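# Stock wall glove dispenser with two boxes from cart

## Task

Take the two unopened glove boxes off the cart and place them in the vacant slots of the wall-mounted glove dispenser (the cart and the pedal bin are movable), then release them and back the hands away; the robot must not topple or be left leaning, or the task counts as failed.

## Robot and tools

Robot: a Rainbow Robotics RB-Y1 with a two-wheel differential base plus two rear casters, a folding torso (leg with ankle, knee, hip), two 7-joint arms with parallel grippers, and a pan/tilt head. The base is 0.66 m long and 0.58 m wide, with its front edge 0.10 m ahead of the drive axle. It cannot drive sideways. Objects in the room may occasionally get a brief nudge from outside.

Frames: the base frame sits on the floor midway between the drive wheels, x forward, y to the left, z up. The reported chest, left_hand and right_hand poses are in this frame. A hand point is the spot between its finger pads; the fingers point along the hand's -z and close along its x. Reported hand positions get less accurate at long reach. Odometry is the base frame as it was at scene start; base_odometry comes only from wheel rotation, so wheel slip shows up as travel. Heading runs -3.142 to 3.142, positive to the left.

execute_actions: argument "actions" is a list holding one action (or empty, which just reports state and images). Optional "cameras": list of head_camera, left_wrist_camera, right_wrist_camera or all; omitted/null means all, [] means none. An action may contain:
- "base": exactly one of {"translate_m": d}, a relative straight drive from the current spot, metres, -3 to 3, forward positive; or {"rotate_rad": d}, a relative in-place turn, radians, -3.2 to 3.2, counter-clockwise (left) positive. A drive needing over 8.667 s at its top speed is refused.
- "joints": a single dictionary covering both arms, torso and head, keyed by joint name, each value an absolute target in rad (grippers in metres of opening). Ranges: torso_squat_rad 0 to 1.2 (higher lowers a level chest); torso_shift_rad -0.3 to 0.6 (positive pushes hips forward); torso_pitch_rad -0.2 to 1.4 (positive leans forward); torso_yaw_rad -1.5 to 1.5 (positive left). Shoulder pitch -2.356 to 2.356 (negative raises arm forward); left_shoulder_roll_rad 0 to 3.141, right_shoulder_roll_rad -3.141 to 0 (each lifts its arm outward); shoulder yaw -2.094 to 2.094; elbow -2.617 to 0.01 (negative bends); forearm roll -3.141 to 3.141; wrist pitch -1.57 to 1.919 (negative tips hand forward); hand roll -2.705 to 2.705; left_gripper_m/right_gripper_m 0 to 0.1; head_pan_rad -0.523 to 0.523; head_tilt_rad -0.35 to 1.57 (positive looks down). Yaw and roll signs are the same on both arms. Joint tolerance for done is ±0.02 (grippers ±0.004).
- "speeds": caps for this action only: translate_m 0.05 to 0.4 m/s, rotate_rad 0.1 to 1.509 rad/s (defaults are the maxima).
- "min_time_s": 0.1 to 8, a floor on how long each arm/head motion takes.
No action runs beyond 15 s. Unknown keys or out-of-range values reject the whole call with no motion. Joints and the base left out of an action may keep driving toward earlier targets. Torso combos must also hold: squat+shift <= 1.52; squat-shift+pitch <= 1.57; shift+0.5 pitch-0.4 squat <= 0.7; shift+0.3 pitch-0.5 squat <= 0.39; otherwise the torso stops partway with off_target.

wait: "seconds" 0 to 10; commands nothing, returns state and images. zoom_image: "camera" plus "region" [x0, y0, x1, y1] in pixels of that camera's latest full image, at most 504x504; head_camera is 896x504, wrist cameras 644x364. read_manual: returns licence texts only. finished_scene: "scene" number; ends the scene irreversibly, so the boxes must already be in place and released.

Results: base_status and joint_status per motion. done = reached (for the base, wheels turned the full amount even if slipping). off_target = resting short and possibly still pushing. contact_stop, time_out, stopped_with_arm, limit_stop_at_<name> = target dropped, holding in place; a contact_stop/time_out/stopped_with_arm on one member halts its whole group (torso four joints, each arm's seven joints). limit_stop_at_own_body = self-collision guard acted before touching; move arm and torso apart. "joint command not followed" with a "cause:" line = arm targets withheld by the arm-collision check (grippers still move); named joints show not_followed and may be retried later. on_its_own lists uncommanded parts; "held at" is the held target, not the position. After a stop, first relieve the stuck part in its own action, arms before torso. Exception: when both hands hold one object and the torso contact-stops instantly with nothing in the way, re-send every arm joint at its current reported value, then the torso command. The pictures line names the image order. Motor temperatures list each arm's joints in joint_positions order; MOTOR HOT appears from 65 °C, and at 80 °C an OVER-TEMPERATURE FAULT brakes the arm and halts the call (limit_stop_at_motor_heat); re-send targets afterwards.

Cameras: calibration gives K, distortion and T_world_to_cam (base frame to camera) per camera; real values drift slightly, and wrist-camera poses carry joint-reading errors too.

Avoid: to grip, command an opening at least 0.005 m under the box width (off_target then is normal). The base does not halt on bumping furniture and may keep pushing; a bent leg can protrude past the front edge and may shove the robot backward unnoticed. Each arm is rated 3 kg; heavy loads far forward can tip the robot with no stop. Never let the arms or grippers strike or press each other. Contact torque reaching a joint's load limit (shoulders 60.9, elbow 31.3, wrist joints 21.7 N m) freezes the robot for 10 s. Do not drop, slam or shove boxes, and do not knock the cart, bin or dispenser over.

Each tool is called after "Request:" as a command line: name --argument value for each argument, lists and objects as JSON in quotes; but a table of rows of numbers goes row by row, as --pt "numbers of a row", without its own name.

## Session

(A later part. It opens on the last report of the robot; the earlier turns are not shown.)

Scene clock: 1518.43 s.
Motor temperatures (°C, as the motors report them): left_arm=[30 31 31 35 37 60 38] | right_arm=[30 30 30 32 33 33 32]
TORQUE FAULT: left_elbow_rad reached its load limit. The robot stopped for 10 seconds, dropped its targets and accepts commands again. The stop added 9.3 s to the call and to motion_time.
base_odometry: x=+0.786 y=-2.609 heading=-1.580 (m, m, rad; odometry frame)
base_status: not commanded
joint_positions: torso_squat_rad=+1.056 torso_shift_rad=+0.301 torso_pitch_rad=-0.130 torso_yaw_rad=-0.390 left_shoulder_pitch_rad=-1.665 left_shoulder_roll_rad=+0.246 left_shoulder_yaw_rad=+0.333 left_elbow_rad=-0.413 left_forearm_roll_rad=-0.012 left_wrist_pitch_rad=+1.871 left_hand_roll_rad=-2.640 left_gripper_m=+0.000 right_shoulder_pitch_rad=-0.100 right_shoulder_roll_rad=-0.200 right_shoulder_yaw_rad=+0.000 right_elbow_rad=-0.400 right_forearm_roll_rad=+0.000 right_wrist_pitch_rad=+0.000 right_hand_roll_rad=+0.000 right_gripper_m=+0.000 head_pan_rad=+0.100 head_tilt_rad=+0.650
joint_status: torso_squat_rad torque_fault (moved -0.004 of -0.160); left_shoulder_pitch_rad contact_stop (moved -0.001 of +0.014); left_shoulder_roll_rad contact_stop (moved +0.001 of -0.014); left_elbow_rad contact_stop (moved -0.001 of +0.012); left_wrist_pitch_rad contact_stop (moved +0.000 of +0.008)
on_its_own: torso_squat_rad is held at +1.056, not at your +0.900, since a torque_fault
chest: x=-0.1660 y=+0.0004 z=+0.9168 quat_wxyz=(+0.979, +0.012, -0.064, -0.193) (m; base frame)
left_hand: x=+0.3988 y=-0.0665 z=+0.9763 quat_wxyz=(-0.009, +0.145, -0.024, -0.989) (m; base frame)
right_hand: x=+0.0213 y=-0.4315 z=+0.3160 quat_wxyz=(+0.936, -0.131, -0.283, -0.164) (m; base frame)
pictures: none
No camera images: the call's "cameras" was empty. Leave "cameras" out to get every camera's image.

Request:
execute_actions --actions '[{"base":{"translate_m":-0.025},"speeds":{"translate_m":0.05}}]' --cameras '[]'

Request:
execute_actions --actions '[{"base":{"translate_m":-0.02},"speeds":{"translate_m":0.05},"joints":{"torso_squat_rad":0.9}}]' --cameras '["head_camera"]'

Scene clock: 1531.83 s.
Motor temperatures (°C, as the motors report them): left_arm=[30 31 31 34 38 71 38] | right_arm=[29 30 30 32 33 33 32]
TORQUE FAULT: left_wrist_pitch_rad reached its load limit. The robot stopped for 10 seconds, dropped its targets and accepts commands again. The stop added 9.2 s to the call and to motion_time.
MOTOR HOT: a motor of the left arm reached 65 °C. Now the hottest motor of the left arm, joint 6 (wrist pitch), reports 71 °C. The temperature limit of the motors' drives, at which the controller stops that arm, is 80 °C. To cool a motor, set the load down, stop pushing, or move to a pose that needs little force.
base_odometry: x=+0.786 y=-2.596 heading=-1.580 (m, m, rad; odometry frame)
base_status: translate_m torque_fault (by the wheels' count: -0.012 of -0.025)
joint_positions: torso_squat_rad=+1.055 torso_shift_rad=+0.301 torso_pitch_rad=-0.129 torso_yaw_rad=-0.390 left_shoulder_pitch_rad=-1.668 left_shoulder_roll_rad=+0.252 left_shoulder_yaw_rad=+0.332 left_elbow_rad=-0.417 left_forearm_roll_rad=-0.014 left_wrist_pitch_rad=+1.866 left_hand_roll_rad=-2.640 left_gripper_m=+0.000 right_shoulder_pitch_rad=-0.100 right_shoulder_roll_rad=-0.200 right_shoulder_yaw_rad=+0.000 right_elbow_rad=-0.400 right_forearm_roll_rad=+0.000 right_wrist_pitch_rad=+0.000 right_hand_roll_rad=+0.000 right_gripper_m=+0.000 head_pan_rad=+0.100 head_tilt_rad=+0.650
joint_status: not commanded
on_its_own: torso_squat_rad is held at +1.056, not at your +0.900, since a torque_fault
chest: x=-0.1655 y=+0.0004 z=+0.9168 quat_wxyz=(+0.979, +0.012, -0.063, -0.193) (m; base frame)
left_hand: x=+0.4026 y=-0.0647 z=+0.9804 quat_wxyz=(-0.006, +0.152, -0.027, -0.988) (m; base frame)
right_hand: x=+0.0211 y=-0.4315 z=+0.3159 quat_wxyz=(+0.936, -0.131, -0.283, -0.164) (m; base frame)
pictures: none
No camera images: the call's "cameras" was empty. Leave "cameras" out to get every camera's image.

not run: a stop came earlier in this reply.

Request:
execute_actions --actions '[{"joints":{"left_shoulder_pitch_rad":-1.668,"left_shoulder_roll_rad":0.252,"left_shoulder_yaw_rad":0.332,"left_elbow_rad":-0.417,"left_forearm_roll_rad":-0.014,"left_wrist_pitch_rad":1.85,"torso_squat_rad":1.0},"base":{"translate_m":-0.008},"speeds":{"translate_m":0.05}}]'

Scene clock: 1539.13 s.
Motor temperatures (°C, as the motors report them): left_arm=[30 31 31 34 39 77 38] | right_arm=[29 30 30 32 33 33 32]
MOTOR HOT: still on. Now the hottest motor of the left arm, joint 6 (wrist pitch), reports 77 °C; a drive's own limit is 80 °C.
base_odometry: x=+0.786 y=-2.589 heading=-1.580 (m, m, rad; odometry frame)
base_status: done
joint_positions: torso_squat_rad=+1.054 torso_shift_rad=+0.303 torso_pitch_rad=-0.126 torso_yaw_rad=-0.390 left_shoulder_pitch_rad=-1.669 left_shoulder_roll_rad=+0.257 left_shoulder_yaw_rad=+0.331 left_elbow_rad=-0.420 left_forearm_roll_rad=-0.016 left_wrist_pitch_rad=+1.846 left_hand_roll_rad=-2.640 left_gripper_m=+0.000 right_shoulder_pitch_rad=-0.100 right_shoulder_roll_rad=-0.200 right_shoulder_yaw_rad=+0.000 right_elbow_rad=-0.400 right_forearm_roll_rad=+0.000 right_wrist_pitch_rad=+0.000 right_hand_roll_rad=+0.000 right_gripper_m=+0.000 head_pan_rad=+0.100 head_tilt_rad=+0.650
joint_status: torso_squat_rad contact_stop (moved -0.001 of -0.055); the others done
on_its_own: torso_squat_rad is held at +1.055, not at your +1.000, since a contact_stop
chest: x=-0.1639 y=+0.0004 z=+0.9174 quat_wxyz=(+0.979, +0.012, -0.062, -0.193) (m; base frame)
left_hand: x=+0.4095 y=-0.0650 z=+0.9830 quat_wxyz=(-0.004, +0.162, -0.032, -0.986) (m; base frame)
right_hand: x=+0.0209 y=-0.4316 z=+0.3159 quat_wxyz=(+0.936, -0.131, -0.281, -0.164) (m; base frame)
pictures: head_camera, left_wrist_camera, right_wrist_camera
camera_calibration (this result's frames):
head_camera: T_world_to_cam=[[-0.328245, -0.944502, -0.0131167, -0.0496483], [-0.495384, 0.183952, -0.848974, 0.933935], [0.80427, -0.272173, -0.528272, 0.668025], [0, 0, 0, 1]] pos_world=[-0.0909133, -0.0368733, 1.14513]
left_wrist_camera: T_world_to_cam=[[-0.95048, 0.00689309, -0.310711, 0.695246], [-0.186087, 0.788108, 0.586735, -0.424312], [0.248918, 0.615499, -0.747798, 0.763181], [0, 0, 0, 1]] pos_world=[0.391888, -0.140125, 1.03568]
right_wrist_camera: T_world_to_cam=[[-0.77403, 0.221644, -0.593087, 0.30118], [-0.0427229, 0.916306, 0.398192, 0.299197], [0.631706, 0.333551, -0.699779, 0.441678], [0, 0, 0, 1]] pos_world=[-0.0331063, -0.488233, 0.368565]
Images, in order (width x height): head_camera 896x504, left_wrist_camera 644x364, right_wrist_camera 644x364.

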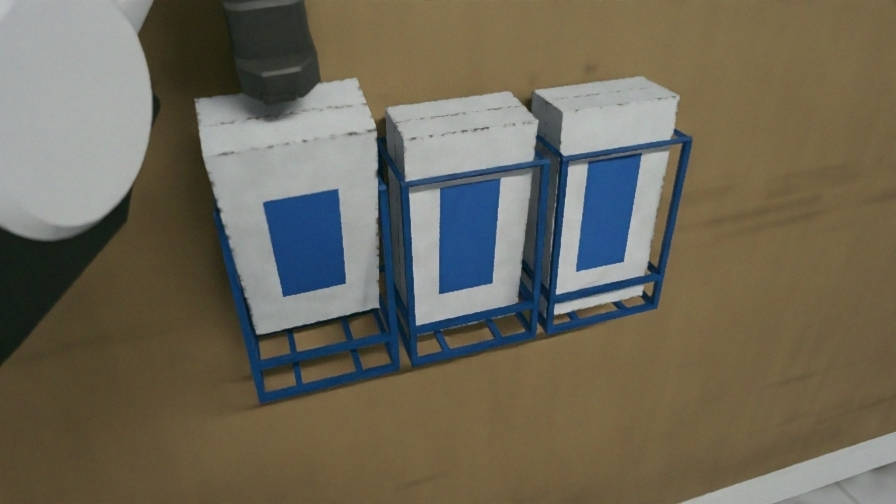

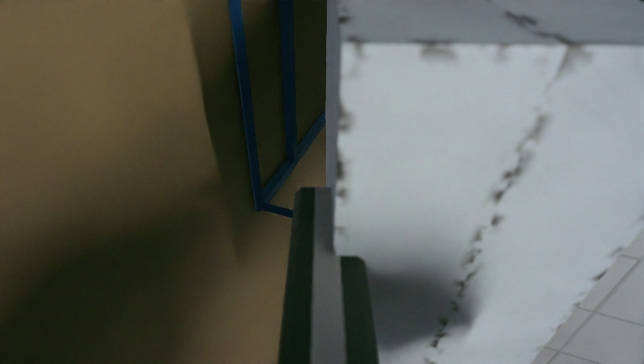

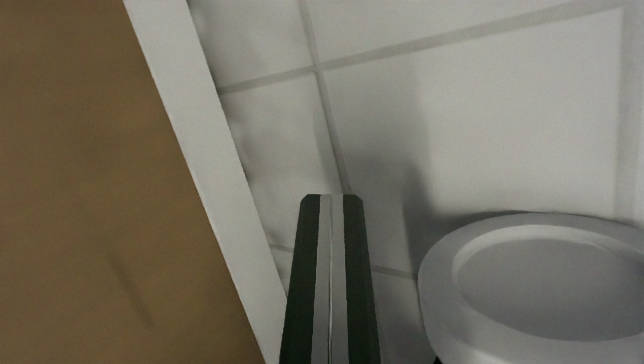

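Request:
execute_actions --actions '[{"joints":{"left_wrist_pitch_rad":1.84,"left_shoulder_pitch_rad":-1.669,"left_shoulder_roll_rad":0.257,"left_elbow_rad":-0.42},"base":{"translate_m":0.02},"speeds":{"translate_m":0.05}}]' --cameras '["left_wrist_camera"]'

Request:
execute_actions --actions '[{"joints":{"torso_squat_rad":0.93},"base":{"translate_m":-0.01},"speeds":{"translate_m":0.05}}]' --cameras '["left_wrist_camera","head_camera"]'

Scene clock: 1547.13 s.
Motor temperatures (°C, as the motors report them): left_arm=[30 31 31 34 39 77 38] | right_arm=[29 30 30 32 33 33 32]
MOTOR HOT: still on. Now the hottest motor of the left arm, joint 6 (wrist pitch), reports 77 °C; a drive's own limit is 80 °C.
base_odometry: x=+0.786 y=-2.609 heading=-1.580 (m, m, rad; odometry frame)
base_status: done
joint_positions: torso_squat_rad=+1.055 torso_shift_rad=+0.302 torso_pitch_rad=-0.128 torso_yaw_rad=-0.390 left_shoulder_pitch_rad=-1.669 left_shoulder_roll_rad=+0.258 left_shoulder_yaw_rad=+0.331 left_elbow_rad=-0.421 left_forearm_roll_rad=-0.014 left_wrist_pitch_rad=+1.839 left_hand_roll_rad=-2.640 left_gripper_m=+0.000 right_shoulder_pitch_rad=-0.100 right_shoulder_roll_rad=-0.200 right_shoulder_yaw_rad=+0.000 right_elbow_rad=-0.400 right_forearm_roll_rad=+0.000 right_wrist_pitch_rad=+0.000 right_hand_roll_rad=+0.000 right_gripper_m=+0.000 head_pan_rad=+0.100 head_tilt_rad=+0.650
joint_status: all done
on_its_own: torso_squat_rad is held at +1.055, not at your +1.000, since a contact_stop
chest: x=-0.1645 y=+0.0004 z=+0.9173 quat_wxyz=(+0.979, +0.012, -0.063, -0.193) (m; base frame)
left_hand: x=+0.4104 y=-0.0654 z=+0.9846 quat_wxyz=(-0.004, +0.166, -0.034, -0.986) (m; base frame)
right_hand: x=+0.0210 y=-0.4315 z=+0.3160 quat_wxyz=(+0.936, -0.131, -0.282, -0.164) (m; base frame)
pictures: left_wrist_camera
camera_calibration (this result's frames):
left_wrist_camera: T_world_to_cam=[[-0.94819, 0.0054417, -0.317658, 0.702351], [-0.190178, 0.791208, 0.581225, -0.417452], [0.254496, 0.611523, -0.74918, 0.763235], [0, 0, 0, 1]] pos_world=[0.392331, -0.140267, 1.03754]
Images, in order (width x height): left_wrist_camera 644x364.

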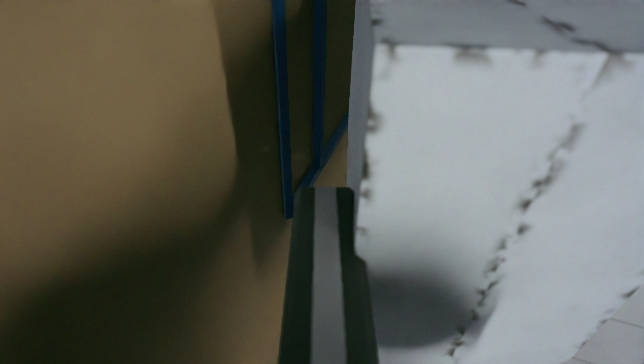

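Scene clock: 1548.33 s.
Motor temperatures (°C, as the motors report them): left_arm=[31 31 31 34 38 75 38] | right_arm=[29 30 30 32 33 33 32]
MOTOR HOT: still on. Now the hottest motor of the left arm, joint 6 (wrist pitch), reports 75 °C; a drive's own limit is 80 °C.
base_odometry: x=+0.786 y=-2.599 heading=-1.580 (m, m, rad; odometry frame)
base_status: done
joint_positions: torso_squat_rad=+0.930 torso_shift_rad=+0.301 torso_pitch_rad=-0.129 torso_yaw_rad=-0.390 left_shoulder_pitch_rad=-1.669 left_shoulder_roll_rad=+0.254 left_shoulder_yaw_rad=+0.332 left_elbow_rad=-0.419 left_forearm_roll_rad=-0.013 left_wrist_pitch_rad=+1.842 left_hand_roll_rad=-2.640 left_gripper_m=+0.000 right_shoulder_pitch_rad=-0.100 right_shoulder_roll_rad=-0.200 right_shoulder_yaw_rad=+0.000 right_elbow_rad=-0.400 right_forearm_roll_rad=+0.000 right_wrist_pitch_rad=+0.000 right_hand_roll_rad=+0.000 right_gripper_m=+0.000 head_pan_rad=+0.100 head_tilt_rad=+0.650
joint_status: all done
chest: x=-0.1438 y=+0.0004 z=+0.9869 quat_wxyz=(+0.979, +0.012, -0.063, -0.193) (m; base frame)
left_hand: x=+0.4291 y=-0.0667 z=+1.0534 quat_wxyz=(-0.006, +0.163, -0.033, -0.986) (m; base frame)
right_hand: x=+0.0428 y=-0.4315 z=+0.3859 quat_wxyz=(+0.936, -0.131, -0.283, -0.164) (m; base frame)
pictures: head_camera, left_wrist_camera
camera_calibration (this result's frames):
head_camera: T_world_to_cam=[[-0.328201, -0.944503, -0.0141084, -0.0410915], [-0.492816, 0.18395, -0.850468, 1.00473], [0.805864, -0.272171, -0.525838, 0.686405], [0, 0, 0, 1]] pos_world=[-0.0714901, -0.0368109, 1.21485]
left_wrist_camera: T_world_to_cam=[[-0.949677, 0.00962478, -0.313084, 0.738076], [-0.184564, 0.790392, 0.584137, -0.458331], [0.253081, 0.612526, -0.748841, 0.811145], [0, 0, 0, 1]] pos_world=[0.411057, -0.14169, 1.10623]
Images, in order (width x height): head_camera 896x504, left_wrist_camera 644x364.

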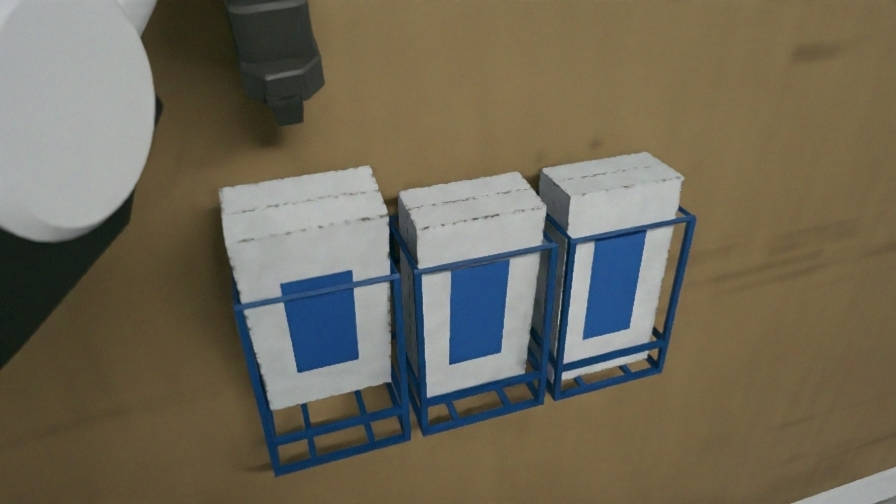

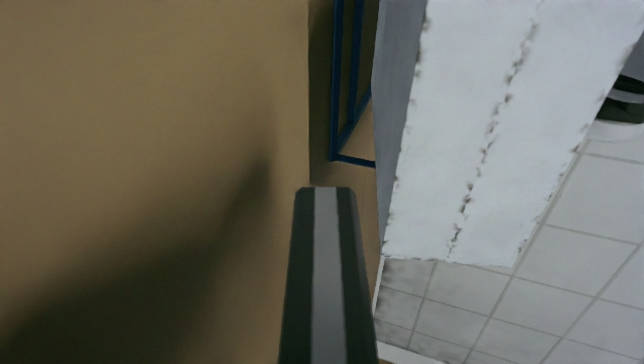

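Request:
execute_actions --actions '[{"base":{"translate_m":-0.11},"speeds":{"translate_m":0.06},"joints":{"left_shoulder_pitch_rad":-1.65,"left_shoulder_roll_rad":0.23,"left_shoulder_yaw_rad":0.335,"left_elbow_rad":-0.4,"left_forearm_roll_rad":0,"left_wrist_pitch_rad":1.88}}]' --cameras '[]'

Request:
execute_actions --actions '[{"joints":{"torso_squat_rad":1.0}}]' --cameras '["left_wrist_camera","head_camera"]'

Scene clock: 1557.27 s.
Motor temperatures (°C, as the motors report them): left_arm=[31 31 31 34 37 67 38] | right_arm=[29 30 30 32 33 33 32]
MOTOR HOT: still on. Now the hottest motor of the left arm, joint 6 (wrist pitch), reports 67 °C; a drive's own limit is 80 °C.
base_odometry: x=+0.787 y=-2.489 heading=-1.579 (m, m, rad; odometry frame)
base_status: done
joint_positions: torso_squat_rad=+0.930 torso_shift_rad=+0.302 torso_pitch_rad=-0.128 torso_yaw_rad=-0.390 left_shoulder_pitch_rad=-1.650 left_shoulder_roll_rad=+0.230 left_shoulder_yaw_rad=+0.335 left_elbow_rad=-0.400 left_forearm_roll_rad=+0.000 left_wrist_pitch_rad=+1.880 left_hand_roll_rad=-2.640 left_gripper_m=+0.000 right_shoulder_pitch_rad=-0.100 right_shoulder_roll_rad=-0.200 right_shoulder_yaw_rad=+0.000 right_elbow_rad=-0.400 right_forearm_roll_rad=+0.000 right_wrist_pitch_rad=+0.000 right_hand_roll_rad=+0.000 right_gripper_m=+0.000 head_pan_rad=+0.100 head_tilt_rad=+0.650
joint_status: all done
chest: x=-0.1433 y=+0.0005 z=+0.9869 quat_wxyz=(+0.979, +0.012, -0.063, -0.193) (m; base frame)
left_hand: x=+0.4145 y=-0.0707 z=+1.0297 quat_wxyz=(-0.015, +0.123, -0.021, -0.992) (m; base frame)
right_hand: x=+0.0429 y=-0.4315 z=+0.3859 quat_wxyz=(+0.936, -0.131, -0.283, -0.164) (m; base frame)
pictures: none
No camera images: the call's "cameras" was empty. Leave "cameras" out to get every camera's image.

Scene clock: 1558.23 s.
Motor temperatures (°C, as the motors report them): left_arm=[31 31 31 34 37 66 38] | right_arm=[29 30 30 32 33 33 32]
MOTOR HOT: still on. Now the hottest motor of the left arm, joint 6 (wrist pitch), reports 66 °C; a drive's own limit is 80 °C.
base_odometry: x=+0.787 y=-2.489 heading=-1.579 (m, m, rad; odometry frame)
base_status: not commanded
joint_positions: torso_squat_rad=+1.000 torso_shift_rad=+0.302 torso_pitch_rad=-0.129 torso_yaw_rad=-0.390 left_shoulder_pitch_rad=-1.650 left_shoulder_roll_rad=+0.230 left_shoulder_yaw_rad=+0.335 left_elbow_rad=-0.400 left_forearm_roll_rad=+0.000 left_wrist_pitch_rad=+1.880 left_hand_roll_rad=-2.640 left_gripper_m=+0.000 right_shoulder_pitch_rad=-0.100 right_shoulder_roll_rad=-0.200 right_shoulder_yaw_rad=+0.000 right_elbow_rad=-0.400 right_forearm_roll_rad=+0.000 right_wrist_pitch_rad=+0.000 right_hand_roll_rad=+0.000 right_gripper_m=+0.000 head_pan_rad=+0.100 head_tilt_rad=+0.650
joint_status: all done
chest: x=-0.1553 y=+0.0004 z=+0.9485 quat_wxyz=(+0.979, +0.012, -0.063, -0.193) (m; base frame)
left_hand: x=+0.4025 y=-0.0707 z=+0.9913 quat_wxyz=(-0.015, +0.123, -0.021, -0.992) (m; base frame)
right_hand: x=+0.0310 y=-0.4315 z=+0.3475 quat_wxyz=(+0.936, -0.131, -0.283, -0.164) (m; base frame)
pictures: head_camera, left_wrist_camera
camera_calibration (this result's frames):
head_camera: T_world_to_cam=[[-0.328211, -0.944504, -0.013807, -0.0456995], [-0.493463, 0.183903, -0.850102, 0.96599], [0.805464, -0.272199, -0.526437, 0.676002], [0, 0, 0, 1]] pos_world=[-0.0828132, -0.0368049, 1.17643]
left_wrist_camera: T_world_to_cam=[[-0.971272, 0.0342637, -0.235491, 0.6269], [-0.122836, 0.775368, 0.619448, -0.484801], [0.203817, 0.630579, -0.748885, 0.795028], [0, 0, 0, 1]] pos_world=[0.387299, -0.146909, 1.04332]
Images, in order (width x height): head_camera 896x504, left_wrist_camera 644x364.

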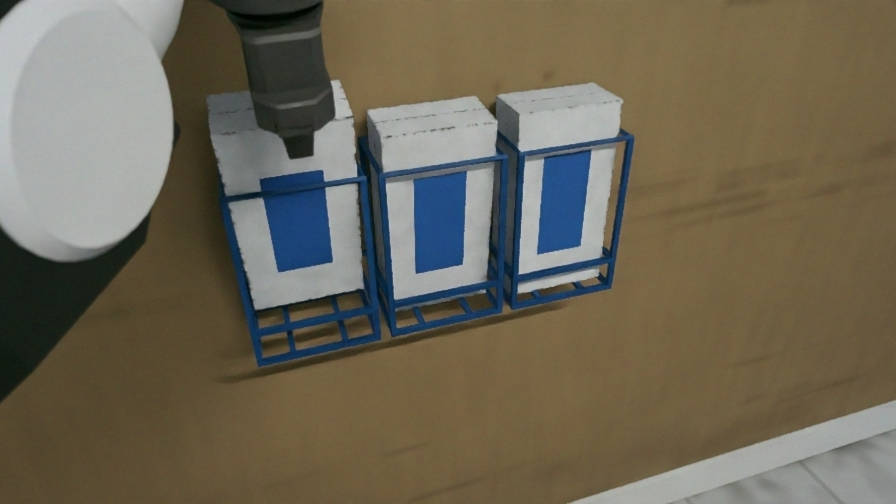

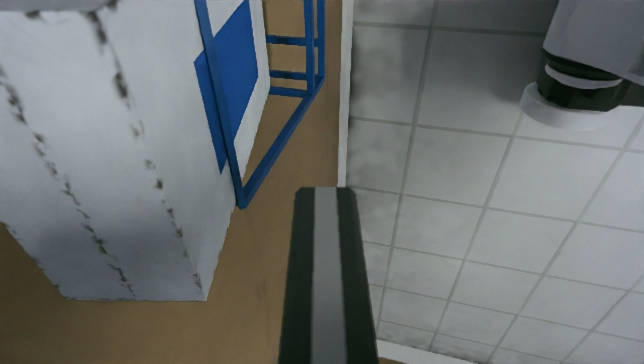

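Request:
execute_actions --actions '[{"base":{"translate_m":0.06},"speeds":{"translate_m":0.05}}]' --cameras '["left_wrist_camera","head_camera"]'

Scene clock: 1564.20 s.
Motor temperatures (°C, as the motors report them): left_arm=[31 31 31 34 37 59 38] | right_arm=[29 30 30 32 33 33 32]
MOTOR HOT: cleared. Now the hottest motor of the left arm, joint 6 (wrist pitch), reports 59 °C.
base_odometry: x=+0.787 y=-2.549 heading=-1.580 (m, m, rad; odometry frame)
base_status: done
joint_positions: torso_squat_rad=+1.000 torso_shift_rad=+0.302 torso_pitch_rad=-0.128 torso_yaw_rad=-0.390 left_shoulder_pitch_rad=-1.650 left_shoulder_roll_rad=+0.230 left_shoulder_yaw_rad=+0.335 left_elbow_rad=-0.400 left_forearm_roll_rad=+0.000 left_wrist_pitch_rad=+1.880 left_hand_roll_rad=-2.640 left_gripper_m=+0.000 right_shoulder_pitch_rad=-0.100 right_shoulder_roll_rad=-0.200 right_shoulder_yaw_rad=+0.000 right_elbow_rad=-0.400 right_forearm_roll_rad=+0.000 right_wrist_pitch_rad=+0.000 right_hand_roll_rad=+0.000 right_gripper_m=+0.000 head_pan_rad=+0.100 head_tilt_rad=+0.650
joint_status: not commanded
chest: x=-0.1552 y=+0.0004 z=+0.9485 quat_wxyz=(+0.979, +0.012, -0.063, -0.193) (m; base frame)
left_hand: x=+0.4026 y=-0.0707 z=+0.9912 quat_wxyz=(-0.015, +0.123, -0.021, -0.992) (m; base frame)
right_hand: x=+0.0309 y=-0.4315 z=+0.3474 quat_wxyz=(+0.936, -0.131, -0.282, -0.164) (m; base frame)
pictures: head_camera, left_wrist_camera
camera_calibration (this result's frames):
head_camera: T_world_to_cam=[[-0.328219, -0.944502, -0.0137156, -0.0457471], [-0.4937, 0.183906, -0.849964, 0.965883], [0.805315, -0.272203, -0.526662, 0.676094], [0, 0, 0, 1]] pos_world=[-0.0826265, -0.0368053, 1.17641]
left_wrist_camera: T_world_to_cam=[[-0.971337, 0.0342256, -0.235231, 0.626773], [-0.122698, 0.775372, 0.619471, -0.484779], [0.203593, 0.630577, -0.748948, 0.795026], [0, 0, 0, 1]] pos_world=[0.387464, -0.146893, 1.04318]
Images, in order (width x height): head_camera 896x504, left_wrist_camera 644x364.

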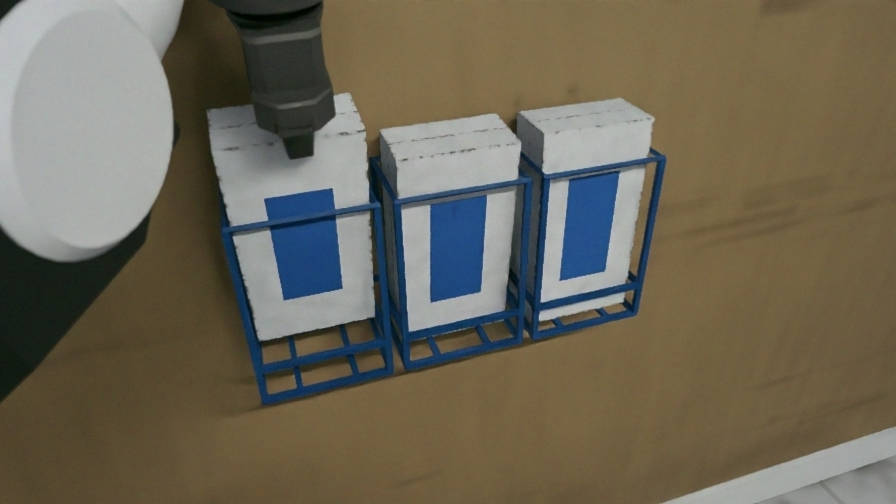

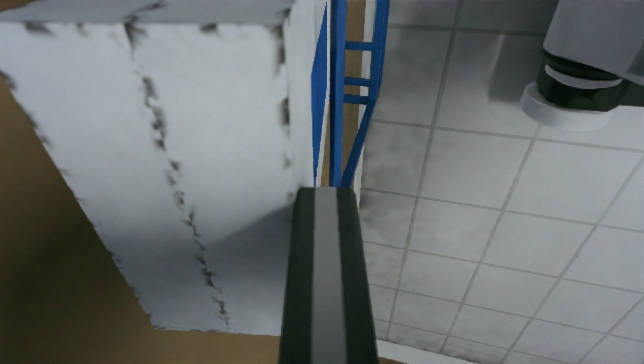

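Request:
execute_actions --actions '[{"base":{"translate_m":0.025},"speeds":{"translate_m":0.05},"joints":{"torso_squat_rad":1.03}}]' --cameras '["left_wrist_camera","head_camera"]'

Scene clock: 1569.00 s.
Motor temperatures (°C, as the motors report them): left_arm=[31 31 31 34 36 55 38] | right_arm=[29 30 30 32 33 33 32]
base_odometry: x=+0.786 y=-2.574 heading=-1.580 (m, m, rad; odometry frame)
base_status: done
joint_positions: torso_squat_rad=+1.030 torso_shift_rad=+0.302 torso_pitch_rad=-0.128 torso_yaw_rad=-0.390 left_shoulder_pitch_rad=-1.650 left_shoulder_roll_rad=+0.230 left_shoulder_yaw_rad=+0.335 left_elbow_rad=-0.400 left_forearm_roll_rad=+0.000 left_wrist_pitch_rad=+1.880 left_hand_roll_rad=-2.640 left_gripper_m=+0.000 right_shoulder_pitch_rad=-0.100 right_shoulder_roll_rad=-0.200 right_shoulder_yaw_rad=+0.000 right_elbow_rad=-0.400 right_forearm_roll_rad=+0.000 right_wrist_pitch_rad=+0.000 right_hand_roll_rad=+0.000 right_gripper_m=+0.000 head_pan_rad=+0.100 head_tilt_rad=+0.650
joint_status: all done
chest: x=-0.1605 y=+0.0004 z=+0.9315 quat_wxyz=(+0.979, +0.012, -0.063, -0.193) (m; base frame)
left_hand: x=+0.3973 y=-0.0707 z=+0.9742 quat_wxyz=(-0.015, +0.123, -0.021, -0.992) (m; base frame)
right_hand: x=+0.0256 y=-0.4315 z=+0.3304 quat_wxyz=(+0.936, -0.131, -0.282, -0.164) (m; base frame)
pictures: head_camera, left_wrist_camera
camera_calibration (this result's frames):
head_camera: T_world_to_cam=[[-0.328219, -0.944502, -0.0137232, -0.0477307], [-0.49368, 0.183906, -0.849976, 0.948803], [0.805327, -0.272203, -0.526643, 0.671379], [0, 0, 0, 1]] pos_world=[-0.0879405, -0.0368209, 1.15938]
left_wrist_camera: T_world_to_cam=[[-0.971318, 0.0342229, -0.235308, 0.617689], [-0.122743, 0.775389, 0.61944, -0.474841], [0.203654, 0.630556, -0.748949, 0.783368], [0, 0, 0, 1]] pos_world=[0.382153, -0.14691, 1.02619]
Images, in order (width x height): head_camera 896x504, left_wrist_camera 644x364.

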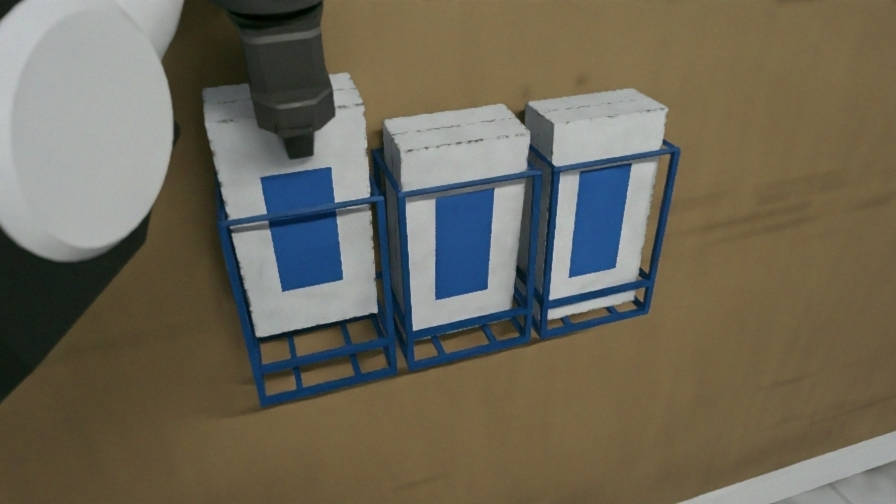

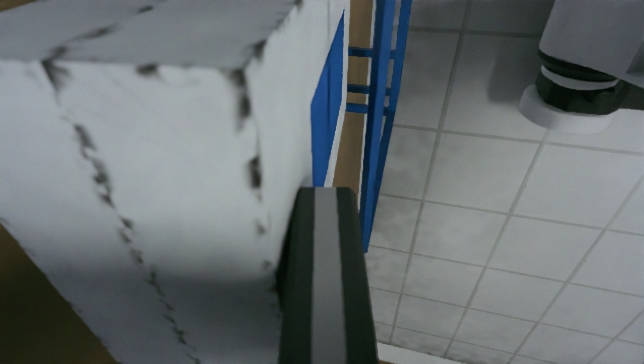

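Request:
execute_actions --actions '[{"base":{"translate_m":-0.01},"speeds":{"translate_m":0.05},"joints":{"torso_squat_rad":0.92}}]' --cameras '[]'

Request:
execute_actions --actions '[{"base":{"translate_m":0.03},"speeds":{"translate_m":0.05}}]' --cameras '["left_wrist_camera","head_camera"]'

Scene clock: 1578.33 s.
Motor temperatures (°C, as the motors report them): left_arm=[32 31 31 34 35 49 38] | right_arm=[29 30 30 32 33 33 32]
base_odometry: x=+0.786 y=-2.564 heading=-1.580 (m, m, rad; odometry frame)
base_status: done
joint_positions: torso_squat_rad=+0.920 torso_shift_rad=+0.302 torso_pitch_rad=-0.128 torso_yaw_rad=-0.390 left_shoulder_pitch_rad=-1.650 left_shoulder_roll_rad=+0.230 left_shoulder_yaw_rad=+0.335 left_elbow_rad=-0.400 left_forearm_roll_rad=+0.000 left_wrist_pitch_rad=+1.880 left_hand_roll_rad=-2.640 left_gripper_m=+0.000 right_shoulder_pitch_rad=-0.100 right_shoulder_roll_rad=-0.200 right_shoulder_yaw_rad=+0.000 right_elbow_rad=-0.400 right_forearm_roll_rad=+0.000 right_wrist_pitch_rad=+0.000 right_hand_roll_rad=+0.000 right_gripper_m=+0.000 head_pan_rad=+0.100 head_tilt_rad=+0.650
joint_status: all done
chest: x=-0.1414 y=+0.0005 z=+0.9923 quat_wxyz=(+0.979, +0.012, -0.063, -0.193) (m; base frame)
left_hand: x=+0.4164 y=-0.0706 z=+1.0348 quat_wxyz=(-0.015, +0.123, -0.021, -0.992) (m; base frame)
right_hand: x=+0.0445 y=-0.4315 z=+0.3911 quat_wxyz=(+0.936, -0.131, -0.282, -0.164) (m; base frame)
pictures: none
No camera images: the call's "cameras" was empty. Leave "cameras" out to get every camera's image.

Scene clock: 1579.93 s.
Motor temperatures (°C, as the motors report them): left_arm=[32 31 31 34 35 49 38] | right_arm=[29 30 30 32 33 33 32]
base_odometry: x=+0.786 y=-2.594 heading=-1.581 (m, m, rad; odometry frame)
base_status: done
joint_positions: torso_squat_rad=+0.920 torso_shift_rad=+0.302 torso_pitch_rad=-0.128 torso_yaw_rad=-0.390 left_shoulder_pitch_rad=-1.650 left_shoulder_roll_rad=+0.230 left_shoulder_yaw_rad=+0.335 left_elbow_rad=-0.400 left_forearm_roll_rad=+0.000 left_wrist_pitch_rad=+1.880 left_hand_roll_rad=-2.640 left_gripper_m=+0.000 right_shoulder_pitch_rad=-0.100 right_shoulder_roll_rad=-0.200 right_shoulder_yaw_rad=+0.000 right_elbow_rad=-0.400 right_forearm_roll_rad=+0.000 right_wrist_pitch_rad=+0.000 right_hand_roll_rad=+0.000 right_gripper_m=+0.000 head_pan_rad=+0.100 head_tilt_rad=+0.650
joint_status: not commanded
chest: x=-0.1416 y=+0.0005 z=+0.9923 quat_wxyz=(+0.979, +0.012, -0.063, -0.193) (m; base frame)
left_hand: x=+0.4163 y=-0.0706 z=+1.0349 quat_wxyz=(-0.015, +0.123, -0.021, -0.992) (m; base frame)
right_hand: x=+0.0445 y=-0.4315 z=+0.3912 quat_wxyz=(+0.936, -0.131, -0.282, -0.164) (m; base frame)
pictures: head_camera, left_wrist_camera
camera_calibration (this result's frames):
head_camera: T_world_to_cam=[[-0.328219, -0.944502, -0.0137047, -0.0406408], [-0.493729, 0.183906, -0.849947, 1.00981], [0.805297, -0.272203, -0.526689, 0.688204], [0, 0, 0, 1]] pos_world=[-0.0689745, -0.0367649, 1.2202]
left_wrist_camera: T_world_to_cam=[[-0.971351, 0.0341906, -0.235175, 0.650274], [-0.122691, 0.775366, 0.61948, -0.510265], [0.203527, 0.630586, -0.748958, 0.825017], [0, 0, 0, 1]] pos_world=[0.401127, -0.146836, 1.08693]
Images, in order (width x height): head_camera 896x504, left_wrist_camera 644x364.

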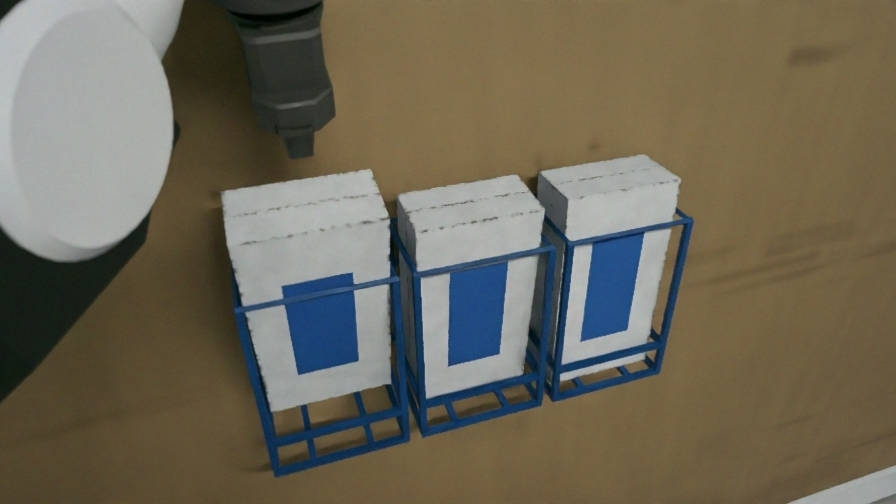

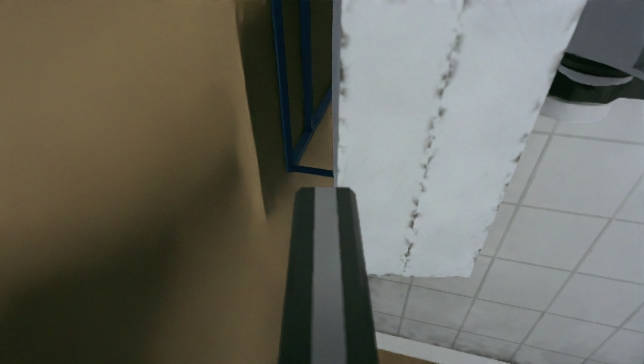

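Request:
execute_actions --actions '[{"base":{"translate_m":-0.05},"speeds":{"translate_m":0.05}}]' --cameras '[]'

Request:
execute_actions --actions '[{"base":{"translate_m":0.008},"speeds":{"translate_m":0.05},"joints":{"torso_squat_rad":0.98}}]' --cameras '["left_wrist_camera","head_camera"]'

Scene clock: 1590.67 s.
Motor temperatures (°C, as the motors report them): left_arm=[32 31 31 34 35 44 38] | right_arm=[29 30 30 32 33 33 32]
base_odometry: x=+0.787 y=-2.544 heading=-1.580 (m, m, rad; odometry frame)
base_status: done
joint_positions: torso_squat_rad=+0.920 torso_shift_rad=+0.302 torso_pitch_rad=-0.128 torso_yaw_rad=-0.390 left_shoulder_pitch_rad=-1.650 left_shoulder_roll_rad=+0.230 left_shoulder_yaw_rad=+0.335 left_elbow_rad=-0.400 left_forearm_roll_rad=+0.000 left_wrist_pitch_rad=+1.880 left_hand_roll_rad=-2.640 left_gripper_m=+0.000 right_shoulder_pitch_rad=-0.100 right_shoulder_roll_rad=-0.200 right_shoulder_yaw_rad=+0.000 right_elbow_rad=-0.400 right_forearm_roll_rad=+0.000 right_wrist_pitch_rad=+0.000 right_hand_roll_rad=+0.000 right_gripper_m=+0.000 head_pan_rad=+0.100 head_tilt_rad=+0.650
joint_status: not commanded
chest: x=-0.1416 y=+0.0005 z=+0.9923 quat_wxyz=(+0.979, +0.012, -0.063, -0.193) (m; base frame)
left_hand: x=+0.4163 y=-0.0706 z=+1.0350 quat_wxyz=(-0.015, +0.123, -0.021, -0.992) (m; base frame)
right_hand: x=+0.0445 y=-0.4315 z=+0.3912 quat_wxyz=(+0.936, -0.131, -0.282, -0.164) (m; base frame)
pictures: none
No camera images: the call's "cameras" was empty. Leave "cameras" out to get every camera's image.

Scene clock: 1591.67 s.
Motor temperatures (°C, as the motors report them): left_arm=[32 31 31 34 35 44 38] | right_arm=[29 30 30 32 33 33 32]
base_odometry: x=+0.787 y=-2.552 heading=-1.580 (m, m, rad; odometry frame)
base_status: done
joint_positions: torso_squat_rad=+0.980 torso_shift_rad=+0.302 torso_pitch_rad=-0.129 torso_yaw_rad=-0.390 left_shoulder_pitch_rad=-1.650 left_shoulder_roll_rad=+0.230 left_shoulder_yaw_rad=+0.335 left_elbow_rad=-0.400 left_forearm_roll_rad=+0.000 left_wrist_pitch_rad=+1.880 left_hand_roll_rad=-2.640 left_gripper_m=+0.000 right_shoulder_pitch_rad=-0.100 right_shoulder_roll_rad=-0.200 right_shoulder_yaw_rad=+0.000 right_elbow_rad=-0.400 right_forearm_roll_rad=+0.000 right_wrist_pitch_rad=+0.000 right_hand_roll_rad=+0.000 right_gripper_m=+0.000 head_pan_rad=+0.100 head_tilt_rad=+0.650
joint_status: all done
chest: x=-0.1518 y=+0.0004 z=+0.9597 quat_wxyz=(+0.979, +0.012, -0.063, -0.193) (m; base frame)
left_hand: x=+0.4060 y=-0.0707 z=+1.0026 quat_wxyz=(-0.015, +0.123, -0.021, -0.992) (m; base frame)
right_hand: x=+0.0344 y=-0.4315 z=+0.3586 quat_wxyz=(+0.936, -0.131, -0.283, -0.164) (m; base frame)
pictures: head_camera, left_wrist_camera
camera_calibration (this result's frames):
head_camera: T_world_to_cam=[[-0.328215, -0.944502, -0.0138035, -0.0443959], [-0.493473, 0.183906, -0.850096, 0.9772], [0.805456, -0.272203, -0.526447, 0.67909], [0, 0, 0, 1]] pos_world=[-0.0793261, -0.036795, 1.18761]
left_wrist_camera: T_world_to_cam=[[-0.971245, 0.034144, -0.235623, 0.633084], [-0.122997, 0.77541, 0.619363, -0.491213], [0.203852, 0.630534, -0.748913, 0.802699], [0, 0, 0, 1]] pos_world=[0.390829, -0.146854, 1.05456]
Images, in order (width x height): head_camera 896x504, left_wrist_camera 644x364.

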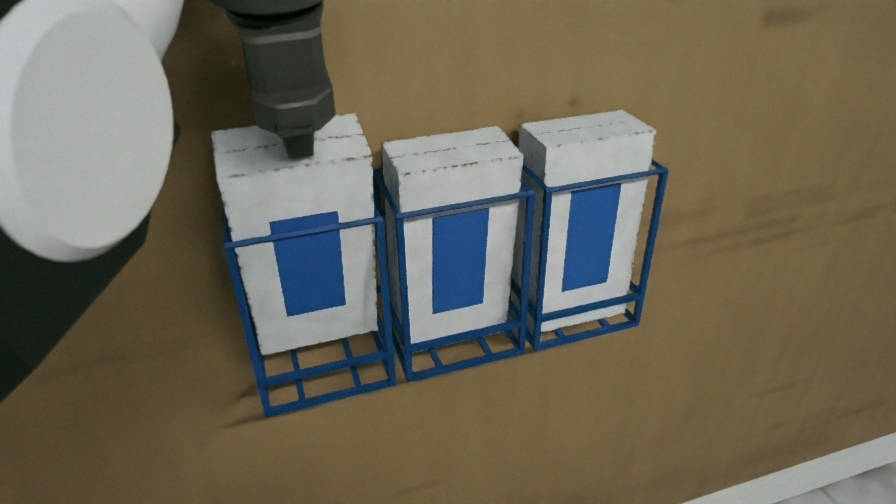

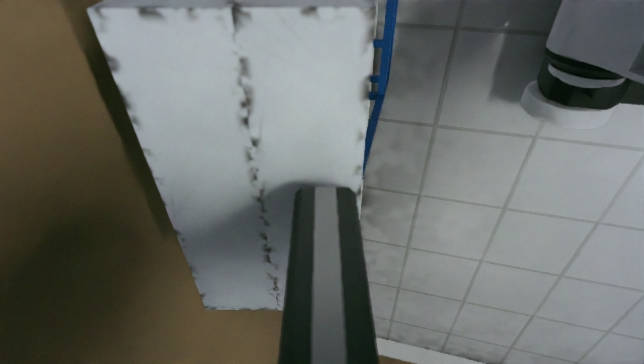

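Request:
execute_actions --actions '[{"base":{"translate_m":0.012},"joints":{"torso_squat_rad":1.02},"speeds":{"translate_m":0.05}}]' --cameras '["head_camera","left_wrist_camera"]'

Scene clock: 1609.83 s.
Motor temperatures (°C, as the motors report them): left_arm=[32 31 31 34 34 40 38] | right_arm=[29 30 30 32 33 33 32]
base_odometry: x=+0.786 y=-2.564 heading=-1.580 (m, m, rad; odometry frame)
base_status: done
joint_positions: torso_squat_rad=+1.020 torso_shift_rad=+0.301 torso_pitch_rad=-0.130 torso_yaw_rad=-0.390 left_shoulder_pitch_rad=-1.655 left_shoulder_roll_rad=+0.231 left_shoulder_yaw_rad=+0.335 left_elbow_rad=-0.403 left_forearm_roll_rad=+0.000 left_wrist_pitch_rad=+1.880 left_hand_roll_rad=-2.640 left_gripper_m=+0.000 right_shoulder_pitch_rad=-0.100 right_shoulder_roll_rad=-0.200 right_shoulder_yaw_rad=+0.000 right_elbow_rad=-0.400 right_forearm_roll_rad=+0.000 right_wrist_pitch_rad=+0.000 right_hand_roll_rad=+0.000 right_gripper_m=+0.000 head_pan_rad=+0.100 head_tilt_rad=+0.650
joint_status: all done
chest: x=-0.1596 y=+0.0004 z=+0.9371 quat_wxyz=(+0.979, +0.012, -0.064, -0.193) (m; base frame)
left_hand: x=+0.3985 y=-0.0713 z=+0.9844 quat_wxyz=(-0.016, +0.128, -0.022, -0.991) (m; base frame)
right_hand: x=+0.0276 y=-0.4315 z=+0.3364 quat_wxyz=(+0.936, -0.131, -0.283, -0.164) (m; base frame)
pictures: head_camera, left_wrist_camera
camera_calibration (this result's frames):
head_camera: T_world_to_cam=[[-0.328197, -0.944501, -0.0143174, -0.0467793], [-0.49211, 0.183898, -0.850888, 0.955157], [0.806297, -0.272213, -0.525153, 0.672359], [0, 0, 0, 1]] pos_world=[-0.0874319, -0.0368092, 1.16515]
left_wrist_camera: T_world_to_cam=[[-0.969181, 0.0341835, -0.243967, 0.628907], [-0.12756, 0.777591, 0.615695, -0.47483], [0.210753, 0.62784, -0.749266, 0.788445], [0, 0, 0, 1]] pos_world=[0.382788, -0.147292, 1.03654]
Images, in order (width x height): head_camera 896x504, left_wrist_camera 644x364.

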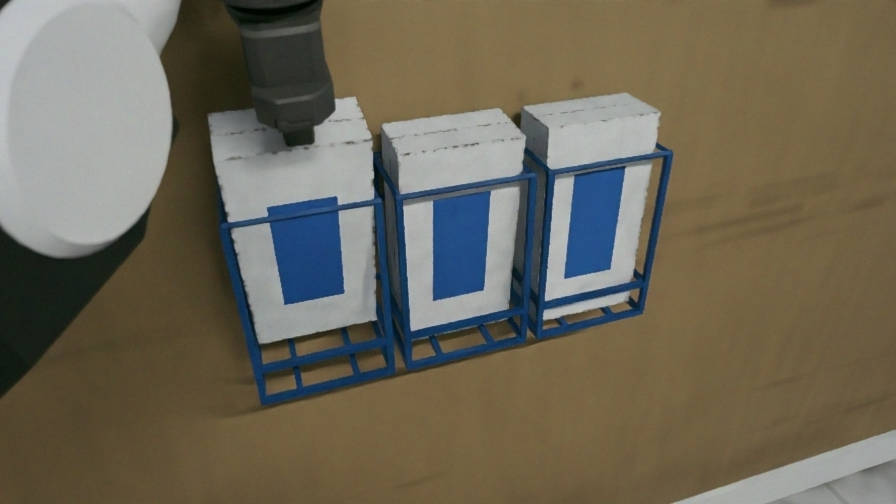

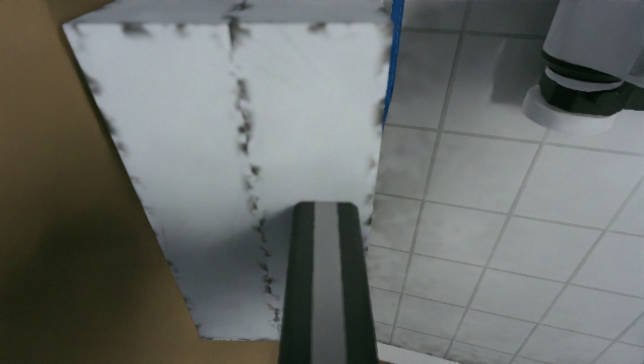

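Request:
execute_actions --actions '[{"base":{"translate_m":0.02},"joints":{"torso_squat_rad":1.05},"speeds":{"translate_m":0.05}}]' --cameras '["head_camera","left_wrist_camera"]'

Scene clock: 1613.03 s.
Motor temperatures (°C, as the motors report them): left_arm=[32 30 31 34 34 40 38] | right_arm=[29 30 30 32 33 33 32]
base_odometry: x=+0.786 y=-2.584 heading=-1.581 (m, m, rad; odometry frame)
base_status: done
joint_positions: torso_squat_rad=+1.050 torso_shift_rad=+0.302 torso_pitch_rad=-0.128 torso_yaw_rad=-0.390 left_shoulder_pitch_rad=-1.651 left_shoulder_roll_rad=+0.231 left_shoulder_yaw_rad=+0.335 left_elbow_rad=-0.400 left_forearm_roll_rad=+0.000 left_wrist_pitch_rad=+1.880 left_hand_roll_rad=-2.640 left_gripper_m=+0.000 right_shoulder_pitch_rad=-0.100 right_shoulder_roll_rad=-0.200 right_shoulder_yaw_rad=+0.000 right_elbow_rad=-0.400 right_forearm_roll_rad=+0.000 right_wrist_pitch_rad=+0.000 right_hand_roll_rad=+0.000 right_gripper_m=+0.000 head_pan_rad=+0.100 head_tilt_rad=+0.650
joint_status: all done
chest: x=-0.1641 y=+0.0004 z=+0.9199 quat_wxyz=(+0.979, +0.012, -0.063, -0.193) (m; base frame)
left_hand: x=+0.3938 y=-0.0706 z=+0.9631 quat_wxyz=(-0.015, +0.124, -0.021, -0.992) (m; base frame)
right_hand: x=+0.0220 y=-0.4315 z=+0.3189 quat_wxyz=(+0.936, -0.131, -0.282, -0.164) (m; base frame)
pictures: head_camera, left_wrist_camera
camera_calibration (this result's frames):
head_camera: T_world_to_cam=[[-0.328238, -0.944496, -0.0137102, -0.0490884], [-0.493588, 0.183874, -0.850036, 0.937286], [0.805376, -0.272247, -0.526546, 0.668147], [0, 0, 0, 1]] pos_world=[-0.0915901, -0.0368054, 1.14786]
left_wrist_camera: T_world_to_cam=[[-0.971153, 0.0338131, -0.236047, 0.612296], [-0.123431, 0.77568, 0.618939, -0.467741], [0.204025, 0.63022, -0.74913, 0.77572], [0, 0, 0, 1]] pos_world=[0.378633, -0.146761, 1.01515]
Images, in order (width x height): head_camera 896x504, left_wrist_camera 644x364.

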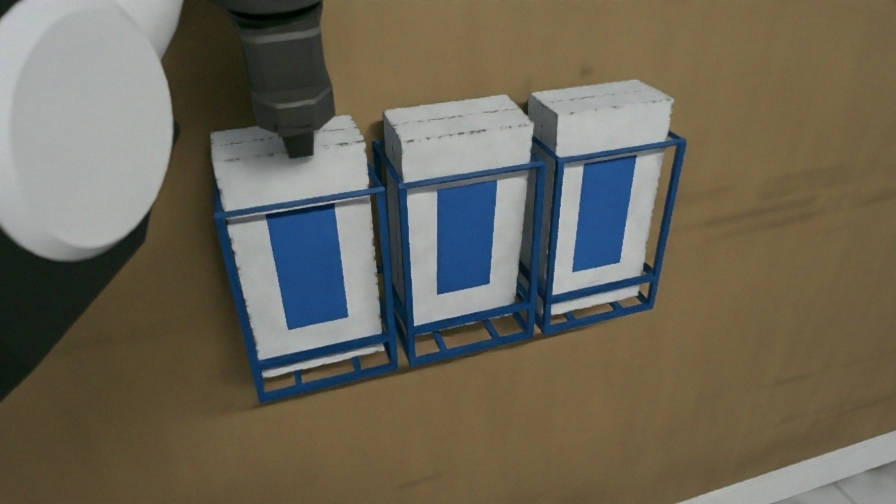

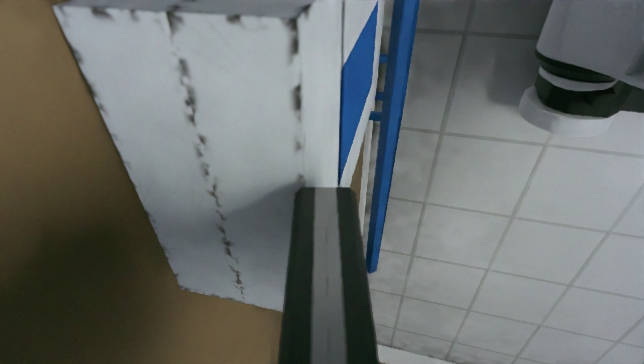

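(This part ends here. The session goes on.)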